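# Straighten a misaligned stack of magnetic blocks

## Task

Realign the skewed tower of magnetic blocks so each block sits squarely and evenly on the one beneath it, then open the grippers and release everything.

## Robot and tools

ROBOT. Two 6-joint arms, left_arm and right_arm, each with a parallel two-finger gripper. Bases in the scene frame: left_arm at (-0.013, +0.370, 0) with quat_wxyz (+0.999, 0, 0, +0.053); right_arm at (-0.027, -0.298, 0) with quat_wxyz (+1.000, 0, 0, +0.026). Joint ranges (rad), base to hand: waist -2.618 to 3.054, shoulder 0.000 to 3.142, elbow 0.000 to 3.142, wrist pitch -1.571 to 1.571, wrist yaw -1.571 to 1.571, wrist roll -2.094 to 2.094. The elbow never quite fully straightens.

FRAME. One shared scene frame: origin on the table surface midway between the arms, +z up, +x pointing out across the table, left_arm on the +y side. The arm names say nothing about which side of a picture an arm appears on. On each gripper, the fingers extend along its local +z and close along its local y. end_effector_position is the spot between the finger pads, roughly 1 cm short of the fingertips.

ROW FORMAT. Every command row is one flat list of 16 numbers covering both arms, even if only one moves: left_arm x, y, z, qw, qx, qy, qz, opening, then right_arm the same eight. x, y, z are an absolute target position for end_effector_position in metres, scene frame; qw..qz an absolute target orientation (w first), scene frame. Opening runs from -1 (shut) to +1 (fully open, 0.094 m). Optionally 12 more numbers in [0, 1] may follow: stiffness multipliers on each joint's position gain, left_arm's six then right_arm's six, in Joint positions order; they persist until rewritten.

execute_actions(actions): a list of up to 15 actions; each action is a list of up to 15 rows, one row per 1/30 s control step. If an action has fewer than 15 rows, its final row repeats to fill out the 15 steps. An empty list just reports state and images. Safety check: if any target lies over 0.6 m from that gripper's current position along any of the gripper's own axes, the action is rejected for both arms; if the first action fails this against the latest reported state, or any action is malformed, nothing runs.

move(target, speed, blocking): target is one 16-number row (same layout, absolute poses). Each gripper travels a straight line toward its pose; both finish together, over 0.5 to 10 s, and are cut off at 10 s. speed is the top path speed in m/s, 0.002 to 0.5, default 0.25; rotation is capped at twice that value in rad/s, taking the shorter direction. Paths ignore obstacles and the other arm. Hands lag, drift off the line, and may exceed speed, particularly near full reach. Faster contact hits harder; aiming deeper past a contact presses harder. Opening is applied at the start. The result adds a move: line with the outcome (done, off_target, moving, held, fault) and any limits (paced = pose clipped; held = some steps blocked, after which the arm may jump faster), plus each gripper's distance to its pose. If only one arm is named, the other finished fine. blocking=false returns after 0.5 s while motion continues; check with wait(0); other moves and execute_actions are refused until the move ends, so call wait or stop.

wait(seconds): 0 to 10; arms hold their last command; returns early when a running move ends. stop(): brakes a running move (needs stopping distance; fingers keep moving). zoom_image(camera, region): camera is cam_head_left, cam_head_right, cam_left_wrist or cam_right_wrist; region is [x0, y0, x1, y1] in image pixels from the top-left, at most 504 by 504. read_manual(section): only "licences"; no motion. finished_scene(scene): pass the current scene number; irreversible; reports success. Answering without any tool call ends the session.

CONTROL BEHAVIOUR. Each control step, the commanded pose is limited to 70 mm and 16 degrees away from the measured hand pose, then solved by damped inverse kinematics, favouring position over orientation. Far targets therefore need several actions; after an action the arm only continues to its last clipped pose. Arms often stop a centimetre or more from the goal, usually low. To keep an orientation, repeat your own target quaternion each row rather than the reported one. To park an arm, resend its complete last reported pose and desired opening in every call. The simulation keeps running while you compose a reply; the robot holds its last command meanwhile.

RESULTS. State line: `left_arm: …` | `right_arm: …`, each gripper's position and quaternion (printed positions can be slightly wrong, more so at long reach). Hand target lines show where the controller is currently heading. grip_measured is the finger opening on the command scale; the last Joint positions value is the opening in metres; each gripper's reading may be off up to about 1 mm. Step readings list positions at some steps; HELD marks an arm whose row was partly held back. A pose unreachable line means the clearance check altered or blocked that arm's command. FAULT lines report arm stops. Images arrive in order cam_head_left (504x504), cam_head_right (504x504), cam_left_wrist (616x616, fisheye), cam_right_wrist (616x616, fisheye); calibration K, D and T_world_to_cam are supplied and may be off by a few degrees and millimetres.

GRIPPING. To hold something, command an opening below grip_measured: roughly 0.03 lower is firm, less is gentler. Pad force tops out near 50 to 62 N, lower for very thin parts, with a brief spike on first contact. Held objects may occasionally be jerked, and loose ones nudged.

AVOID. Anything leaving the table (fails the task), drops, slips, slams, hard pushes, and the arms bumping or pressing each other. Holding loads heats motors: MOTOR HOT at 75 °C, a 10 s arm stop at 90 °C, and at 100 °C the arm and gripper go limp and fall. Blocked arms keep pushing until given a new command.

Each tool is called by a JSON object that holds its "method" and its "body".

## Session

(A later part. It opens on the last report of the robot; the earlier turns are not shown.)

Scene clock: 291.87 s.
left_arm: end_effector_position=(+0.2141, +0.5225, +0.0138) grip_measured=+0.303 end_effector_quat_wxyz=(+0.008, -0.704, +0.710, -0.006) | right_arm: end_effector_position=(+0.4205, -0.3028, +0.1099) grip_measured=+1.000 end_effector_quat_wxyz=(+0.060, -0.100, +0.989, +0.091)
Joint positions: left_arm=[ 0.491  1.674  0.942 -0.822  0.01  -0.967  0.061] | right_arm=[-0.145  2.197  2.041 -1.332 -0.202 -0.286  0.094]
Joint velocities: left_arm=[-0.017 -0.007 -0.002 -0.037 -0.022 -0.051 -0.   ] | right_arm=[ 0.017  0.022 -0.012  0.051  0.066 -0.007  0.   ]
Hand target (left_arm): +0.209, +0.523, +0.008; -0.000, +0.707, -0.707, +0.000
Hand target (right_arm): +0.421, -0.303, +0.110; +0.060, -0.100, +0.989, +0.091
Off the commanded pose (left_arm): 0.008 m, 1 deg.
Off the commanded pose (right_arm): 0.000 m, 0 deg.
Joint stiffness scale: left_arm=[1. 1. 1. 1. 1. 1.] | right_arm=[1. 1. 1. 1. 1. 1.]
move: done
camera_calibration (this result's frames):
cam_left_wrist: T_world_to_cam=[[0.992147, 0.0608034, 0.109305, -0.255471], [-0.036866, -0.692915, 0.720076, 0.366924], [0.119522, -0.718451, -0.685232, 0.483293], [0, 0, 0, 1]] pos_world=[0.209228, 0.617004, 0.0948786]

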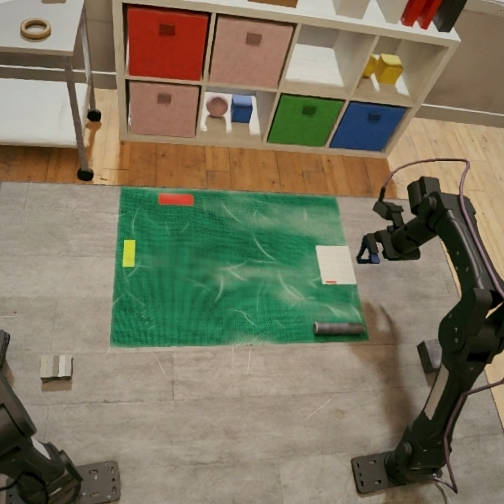

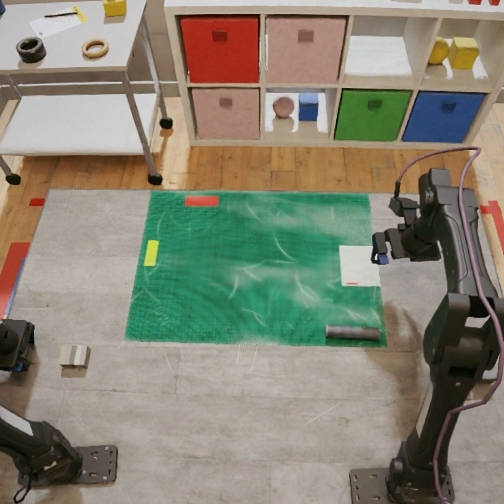

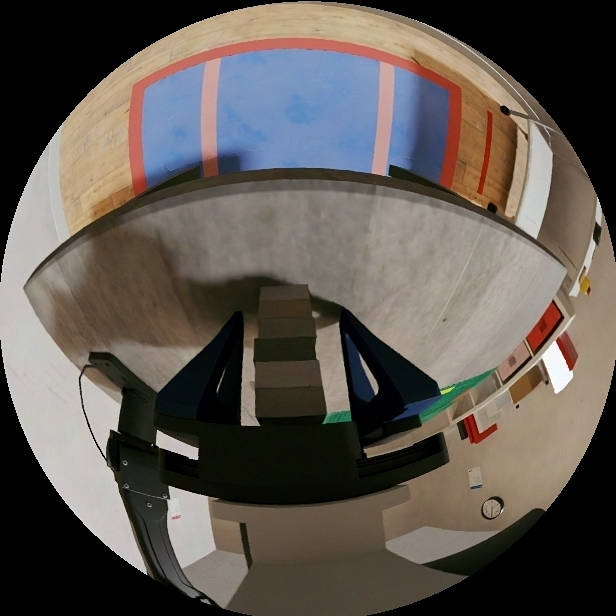

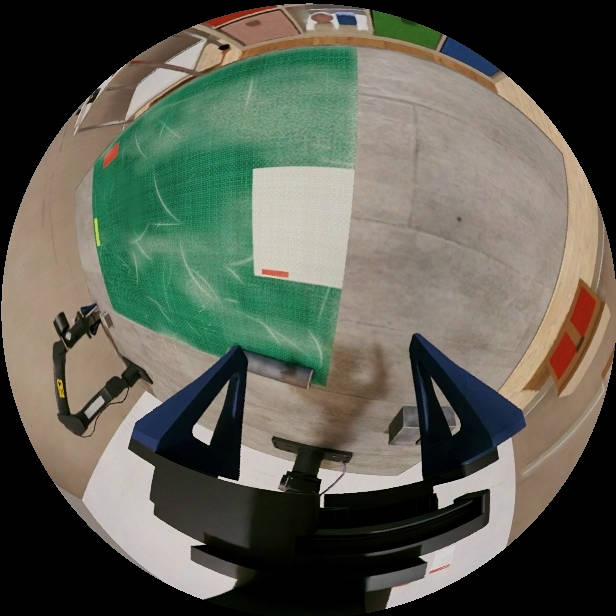

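{"method": "execute_actions", "body": {"actions": [[[0.208, 0.522, 0.008, 0.0, -0.707, 0.707, 0.0, 0.15, 0.4205, -0.3028, 0.11, 0.06, -0.1, 0.989, 0.091, 1.0],[0.208, 0.522, 0.008, 0.0, -0.707, 0.707, 0.0, 0.0, 0.4205, -0.3028, 0.11, 0.06, -0.1, 0.989, 0.091, 1.0],[0.208, 0.522, 0.008, 0.0, -0.707, 0.707, 0.0, -0.15, 0.4205, -0.3028, 0.11, 0.06, -0.1, 0.989, 0.091, 1.0],[0.208, 0.522, 0.008, 0.0, -0.707, 0.707, 0.0, -0.25, 0.4205, -0.3028, 0.11, 0.06, -0.1, 0.989, 0.091, 1.0],[0.208, 0.522, 0.008, 0.0, -0.707, 0.707, 0.0, -0.3, 0.4205, -0.3028, 0.11, 0.06, -0.1, 0.989, 0.091, 1.0],[0.208, 0.522, 0.008, 0.0, -0.707, 0.707, 0.0, -0.33, 0.4205, -0.3028, 0.11, 0.06, -0.1, 0.989, 0.091, 1.0],[0.208, 0.522, 0.008, 0.0, -0.707, 0.707, 0.0, -0.36, 0.4205, -0.3028, 0.11, 0.06, -0.1, 0.989, 0.091, 1.0],[0.208, 0.522, 0.008, 0.0, -0.707, 0.707, 0.0, -0.39, 0.4205, -0.3028, 0.11, 0.06, -0.1, 0.989, 0.091, 1.0],[0.208, 0.522, 0.008, 0.0, -0.707, 0.707, 0.0, -0.42, 0.4205, -0.3028, 0.11, 0.06, -0.1, 0.989, 0.091, 1.0],[0.208, 0.522, 0.008, 0.0, -0.707, 0.707, 0.0, -0.44, 0.4205, -0.3028, 0.11, 0.06, -0.1, 0.989, 0.091, 1.0],[0.208, 0.522, 0.008, 0.0, -0.707, 0.707, 0.0, -0.46, 0.4205, -0.3028, 0.11, 0.06, -0.1, 0.989, 0.091, 1.0],[0.208, 0.522, 0.008, 0.0, -0.707, 0.707, 0.0, -0.48, 0.4205, -0.3028, 0.11, 0.06, -0.1, 0.989, 0.091, 1.0],[0.208, 0.522, 0.008, 0.0, -0.707, 0.707, 0.0, -0.50, 0.4205, -0.3028, 0.11, 0.06, -0.1, 0.989, 0.091, 1.0]],[[0.208, 0.522, 0.008, 0.0, -0.707, 0.707, 0.0, -0.50, 0.4205, -0.3028, 0.11, 0.06, -0.1, 0.989, 0.091, 1.0]]]}}

{"method": "zoom_image", "body": {"camera": "cam_left_wrist", "region": [220, 270, 380, 430]}}

Scene clock: 301.87 s.
left_arm: end_effector_position=(+0.2111, +0.5227, +0.0133) grip_measured=-0.478 end_effector_quat_wxyz=(+0.004, -0.704, +0.710, -0.001) | right_arm: end_effector_position=(+0.4205, -0.3028, +0.1099) grip_measured=+1.000 end_effector_quat_wxyz=(+0.060, -0.100, +0.989, +0.091)
Joint positions: left_arm=[ 0.491  1.674  0.94  -0.828 -0.    -0.967  0.025] | right_arm=[-0.145  2.197  2.041 -1.332 -0.202 -0.286  0.094]
Joint velocities: left_arm=[-0.002 -0.007  0.007  0.066 -0.051 -0.066 -0.   ] | right_arm=[ 0.012 -0.022 -0.007  0.007 -0.037 -0.051  0.   ]
Hand target (left_arm): +0.208, +0.522, +0.008; +0.000, +0.707, -0.707, -0.000
Hand target (right_arm): +0.421, -0.303, +0.110; +0.060, -0.100, +0.989, +0.091
Off the commanded pose (left_arm): 0.006 m, 1 deg.
Off the commanded pose (right_arm): 0.000 m, 0 deg.
Joint stiffness scale: left_arm=[1. 1. 1. 1. 1. 1.] | right_arm=[1. 1. 1. 1. 1. 1.]
Step readings (end_effector_position; steps 1 to 15: 1st action; 16 to 30: 2nd action):
0: left_arm (+0.2143, +0.5226, +0.0138) | right_arm (+0.4205, -0.3028, +0.1099)
1: left_arm (+0.2143, +0.5226, +0.0138) | right_arm (+0.4205, -0.3028, +0.1099)
2: left_arm (+0.2143, +0.5226, +0.0138) | right_arm (+0.4205, -0.3028, +0.1099)
4: left_arm (+0.2143, +0.5226, +0.0138) | right_arm (+0.4205, -0.3028, +0.1099)
8: left_arm (+0.2126, +0.5228, +0.0138) | right_arm (+0.4205, -0.3028, +0.1099)
15: left_arm (+0.2111, +0.5227, +0.0133) | right_arm (+0.4205, -0.3028, +0.1099)
16: left_arm (+0.2111, +0.5227, +0.0133) | right_arm (+0.4205, -0.3028, +0.1099)
17: left_arm (+0.2111, +0.5227, +0.0133) | right_arm (+0.4205, -0.3028, +0.1099)
19: left_arm (+0.2111, +0.5227, +0.0133) | right_arm (+0.4205, -0.3028, +0.1099)
23: left_arm (+0.2111, +0.5227, +0.0133) | right_arm (+0.4205, -0.3028, +0.1099)
30: end_effector_position above
camera_calibration (this result's frames):
cam_left_wrist: T_world_to_cam=[[0.993427, 0.0609223, 0.0969037, -0.252632], [-0.0273594, -0.69567, 0.717841, 0.366804], [0.111146, -0.715774, -0.689431, 0.483843], [0, 0, 0, 1]] pos_world=[0.207231, 0.616887, 0.0947503]

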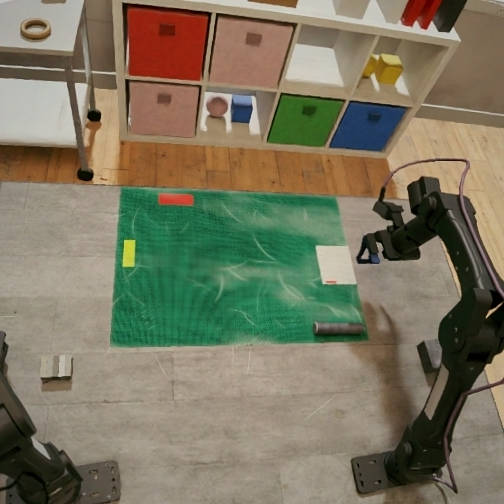

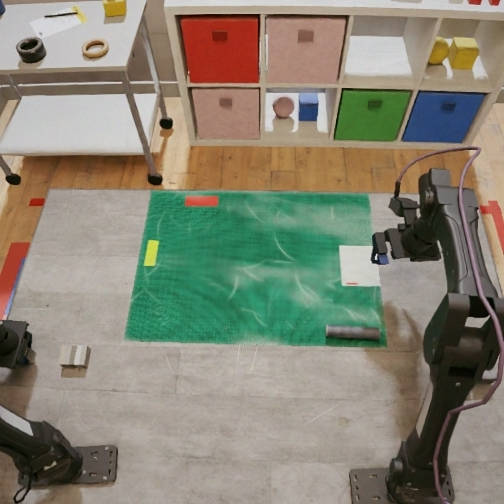

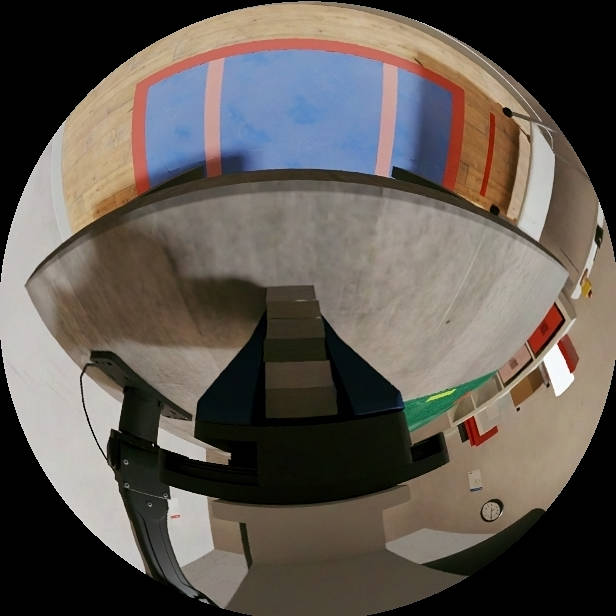

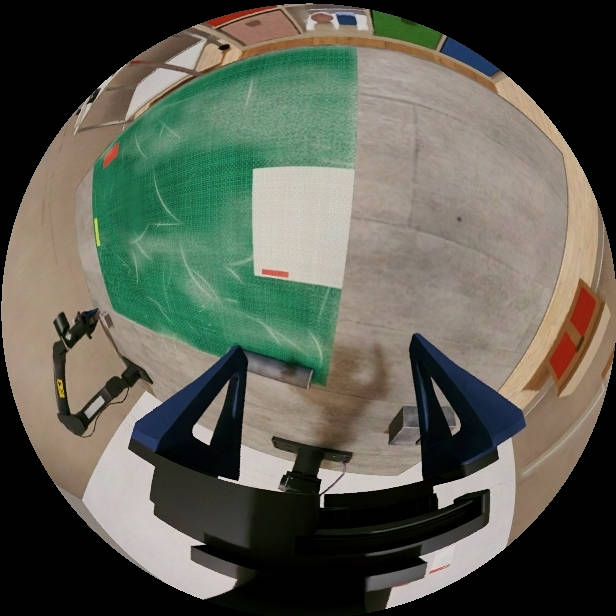

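Region (220, 270, 380, 430) of cam_left_wrist's 616x616 image, scaled by 3.150, with more detail than that image has.

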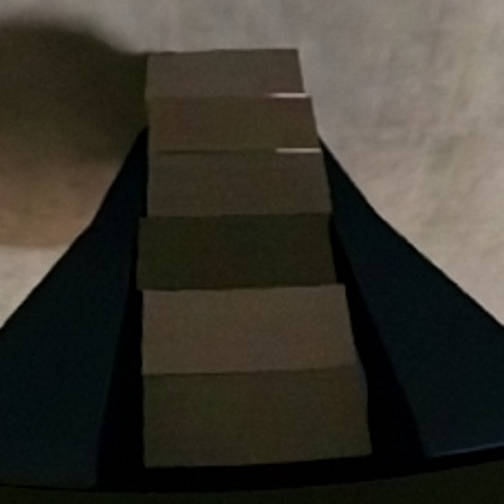

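{"method": "execute_actions", "body": {"actions": [[[0.21, 0.522, 0.012, 0.0, -0.707, 0.707, 0.0, -0.44, 0.4205, -0.3028, 0.11, 0.06, -0.1, 0.989, 0.091, 1.0],[0.21, 0.522, 0.012, 0.0, -0.707, 0.707, 0.0, -0.4, 0.4205, -0.3028, 0.11, 0.06, -0.1, 0.989, 0.091, 1.0],[0.21, 0.522, 0.012, 0.0, -0.707, 0.707, 0.0, -0.3, 0.4205, -0.3028, 0.11, 0.06, -0.1, 0.989, 0.091, 1.0],[0.21, 0.522, 0.012, 0.0, -0.707, 0.707, 0.0, -0.1, 0.4205, -0.3028, 0.11, 0.06, -0.1, 0.989, 0.091, 1.0],[0.21, 0.522, 0.012, 0.0, -0.707, 0.707, 0.0, 0.3, 0.4205, -0.3028, 0.11, 0.06, -0.1, 0.989, 0.091, 1.0]]]}}

{"method": "move", "body": {"target": [0.21, 0.522, 0.13, 0.0, -0.707, 0.707, 0.0, 0.3, 0.4205, -0.3028, 0.11, 0.06, -0.1, 0.989, 0.091, 1.0], "speed": 0.15}}

Scene clock: 308.67 s.
left_arm: end_effector_position=(+0.2112, +0.5225, +0.0133) grip_measured=+0.297 end_effector_quat_wxyz=(+0.004, -0.704, +0.710, -0.001) | right_arm: end_effector_position=(+0.4205, -0.3028, +0.1099) grip_measured=+1.000 end_effector_quat_wxyz=(+0.060, -0.100, +0.989, +0.091)
Joint positions: left_arm=[ 0.491  1.674  0.94  -0.828  0.001 -0.967  0.061] | right_arm=[-0.145  2.197  2.041 -1.332 -0.202 -0.286  0.094]
Joint velocities: left_arm=[-0.012  0.012 -0.007  0.037  0.037 -0.022 -0.   ] | right_arm=[ 0.002  0.002 -0.012  0.022  0.022  0.022  0.   ]
Hand target (left_arm): +0.210, +0.522, +0.012; -0.000, +0.707, -0.707, -0.000
Hand target (right_arm): +0.421, -0.303, +0.110; +0.060, -0.100, +0.989, +0.091
Off the commanded pose (left_arm): 0.002 m, 1 deg.
Off the commanded pose (right_arm): 0.000 m, 0 deg.
Joint stiffness scale: left_arm=[1. 1. 1. 1. 1. 1.] | right_arm=[1. 1. 1. 1. 1. 1.]
Step readings (end_effector_position):
0: left_arm (+0.2111, +0.5227, +0.0133) | right_arm (+0.4205, -0.3028, +0.1099)
1: left_arm (+0.2111, +0.5227, +0.0133) | right_arm (+0.4205, -0.3028, +0.1099)
2: left_arm (+0.2111, +0.5226, +0.0133) | right_arm (+0.4205, -0.3028, +0.1099)
4: left_arm (+0.2112, +0.5226, +0.0133) | right_arm (+0.4205, -0.3028, +0.1099)
8: left_arm (+0.2112, +0.5225, +0.0133) | right_arm (+0.4205, -0.3028, +0.1099)
15: end_effector_position above
camera_calibration (this result's frames):
cam_left_wrist: T_world_to_cam=[[0.993342, 0.0613836, 0.0974855, -0.252967], [-0.0275637, -0.694998, 0.718483, 0.366373], [0.111855, -0.716387, -0.688679, 0.48387], [0, 0, 0, 1]] pos_world=[0.207258, 0.616794, 0.0946583]

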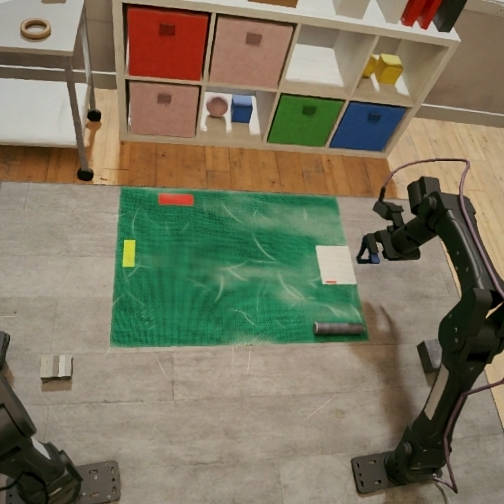

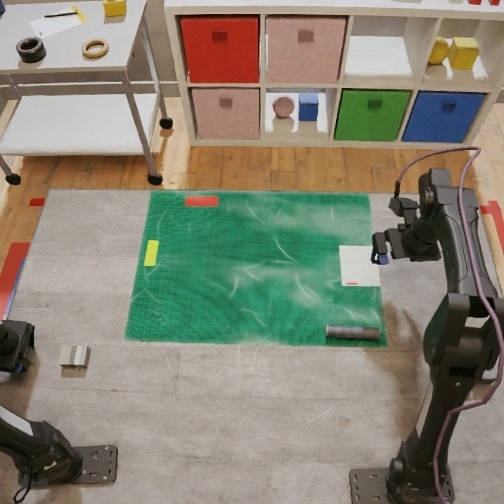

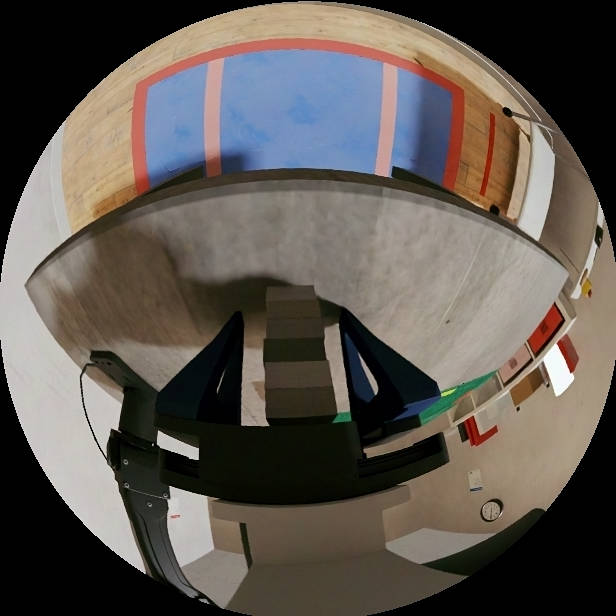

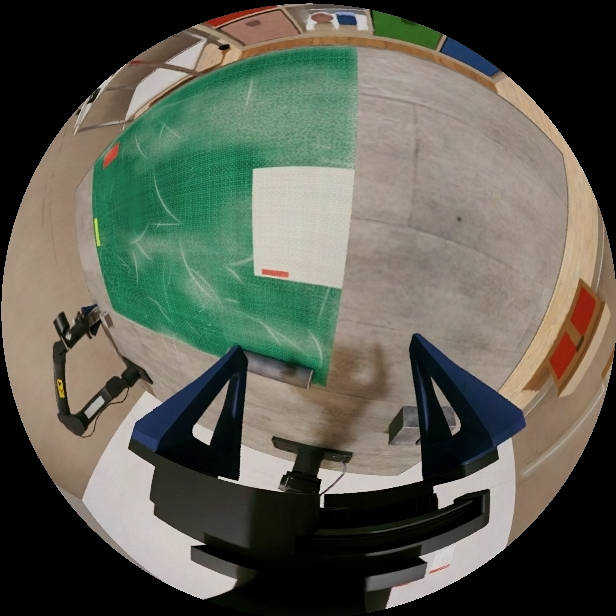

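Scene clock: 310.10 s.
left_arm: end_effector_position=(+0.2078, +0.5200, +0.1224) grip_measured=+0.297 end_effector_quat_wxyz=(-0.009, -0.704, +0.710, +0.001) | right_arm: end_effector_position=(+0.4205, -0.3028, +0.1099) grip_measured=+1.000 end_effector_quat_wxyz=(+0.060, -0.100, +0.989, +0.091)
Joint positions: left_arm=[ 0.491  1.571  1.283 -1.302  0.002 -0.967  0.061] | right_arm=[-0.145  2.197  2.041 -1.332 -0.202 -0.286  0.094]
Joint velocities: left_arm=[ 0.007  0.012 -0.002 -0.007  0.022 -0.007 -0.   ] | right_arm=[-0.002 -0.002 -0.007  0.066 -0.022  0.066  0.   ]
Hand target (left_arm): +0.209, +0.521, +0.130; -0.000, +0.707, -0.707, -0.000
Hand target (right_arm): +0.421, -0.303, +0.110; +0.060, -0.100, +0.989, +0.091
Off the commanded pose (left_arm): 0.008 m, 1 deg.
Off the commanded pose (right_arm): 0.000 m, 0 deg.
Joint stiffness scale: left_arm=[1. 1. 1. 1. 1. 1.] | right_arm=[1. 1. 1. 1. 1. 1.]
move: done
camera_calibration (this result's frames):
cam_left_wrist: T_world_to_cam=[[0.995242, 0.0627963, 0.0745037, -0.258397], [-0.0115579, -0.683146, 0.730191, 0.275181], [0.0967501, -0.727577, -0.679169, 0.565373], [0, 0, 0, 1]] pos_world=[0.205648, 0.615568, 0.202301]

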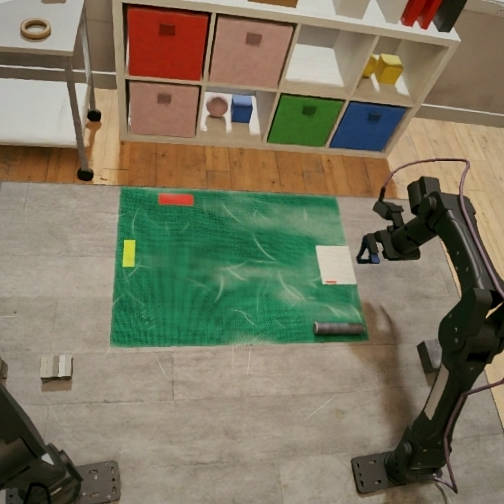

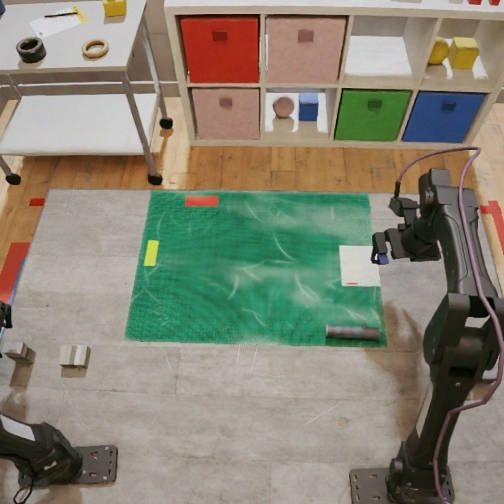

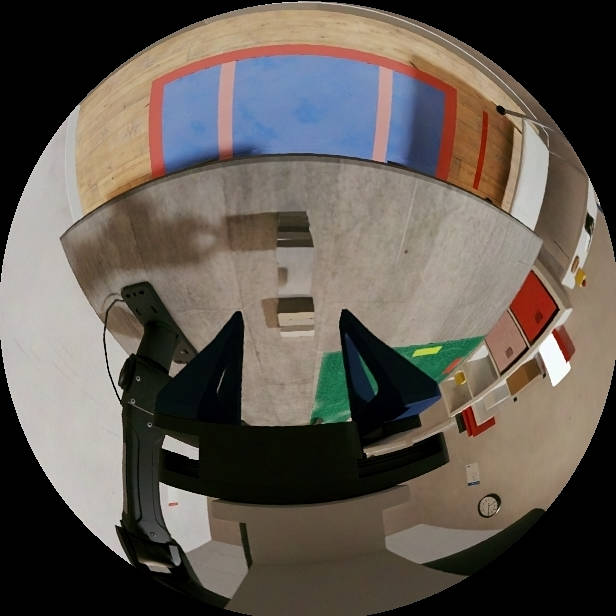

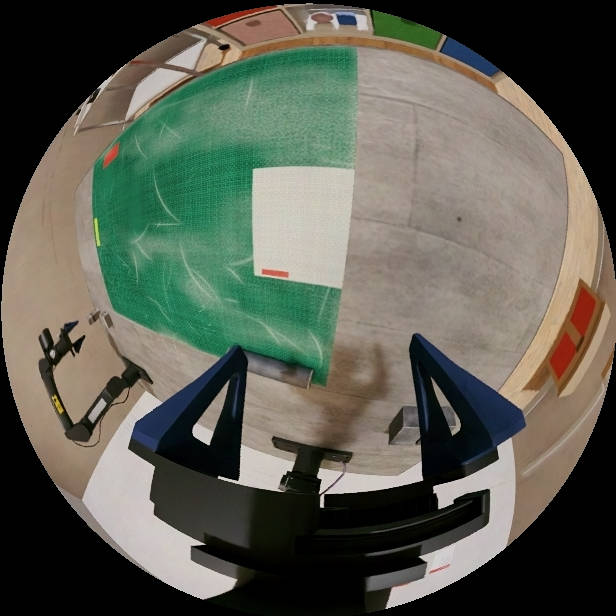

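{"method": "execute_actions", "body": {"actions": []}}

Scene clock: 318.97 s.
left_arm: end_effector_position=(+0.2075, +0.5198, +0.1224) grip_measured=+0.297 end_effector_quat_wxyz=(-0.010, -0.704, +0.710, +0.001) | right_arm: end_effector_position=(+0.4205, -0.3028, +0.1099) grip_measured=+1.000 end_effector_quat_wxyz=(+0.060, -0.100, +0.989, +0.091)
Joint positions: left_arm=[ 0.491  1.571  1.283 -1.304  0.002 -0.967  0.061] | right_arm=[-0.145  2.197  2.041 -1.332 -0.202 -0.286  0.094]
Joint velocities: left_arm=[-0.012  0.007  0.002  0.066 -0.022 -0.022  0.001] | right_arm=[ 0.012  0.012  0.012 -0.095  0.066 -0.037  0.   ]
Hand target (left_arm): +0.209, +0.521, +0.130; -0.000, +0.707, -0.707, -0.000
Hand target (right_arm): +0.421, -0.303, +0.110; +0.060, -0.100, +0.989, +0.091
Off the commanded pose (left_arm): 0.008 m, 1 deg.
Off the commanded pose (right_arm): 0.000 m, 0 deg.
Joint stiffness scale: left_arm=[1. 1. 1. 1. 1. 1.] | right_arm=[1. 1. 1. 1. 1. 1.]
camera_calibration (this result's frames):
cam_left_wrist: T_world_to_cam=[[0.995335, 0.0628596, 0.0731929, -0.257963], [-0.0106353, -0.68252, 0.73079, 0.274436], [0.0958927, -0.728159, -0.678667, 0.565673], [0, 0, 0, 1]] pos_world=[0.205435, 0.615423, 0.20223]

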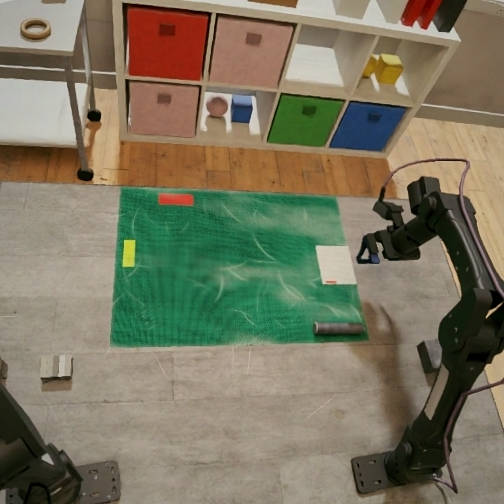

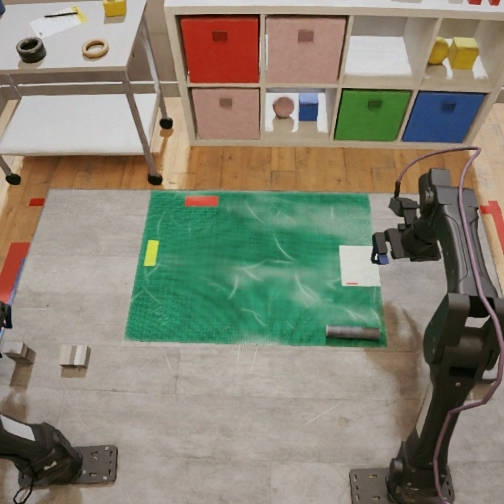

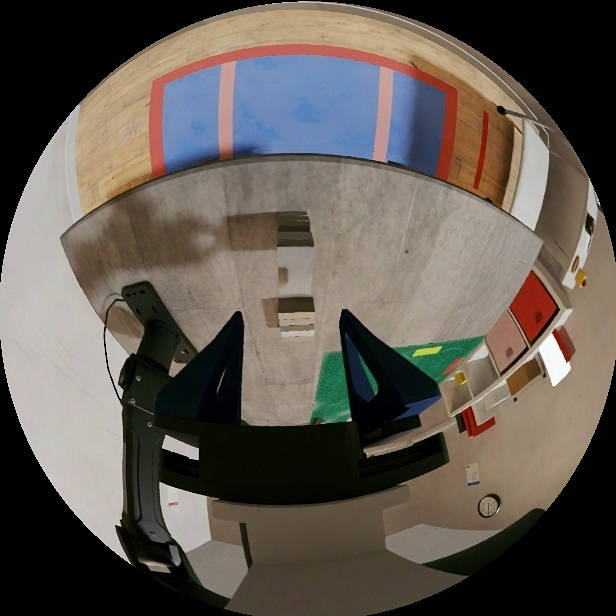

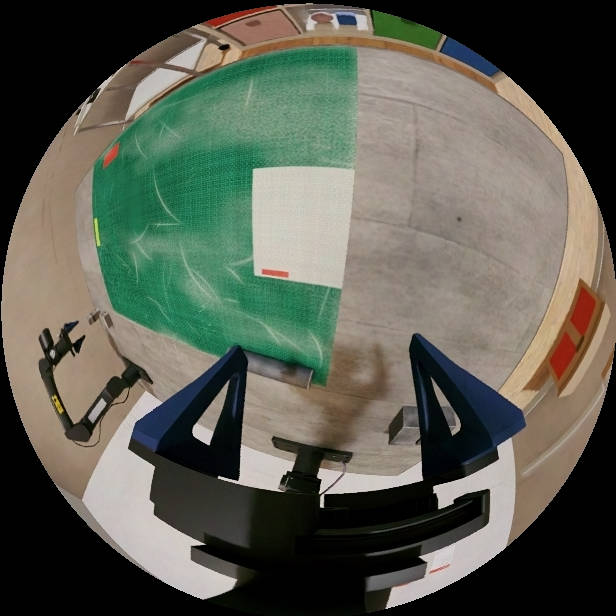

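{"method": "zoom_image", "body": {"camera": "cam_left_wrist", "region": [240, 200, 360, 350]}}

Region (240, 200, 360, 350) of cam_left_wrist's 616x616 image, scaled by 3.360, with more detail than that image has; it fills the left 403 columns of this view, and the rest is white.

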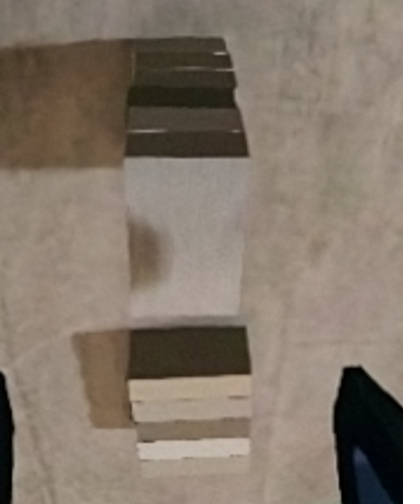

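{"method": "finished_scene", "body": {"scene": 1}}

The scene is finished: the task was done.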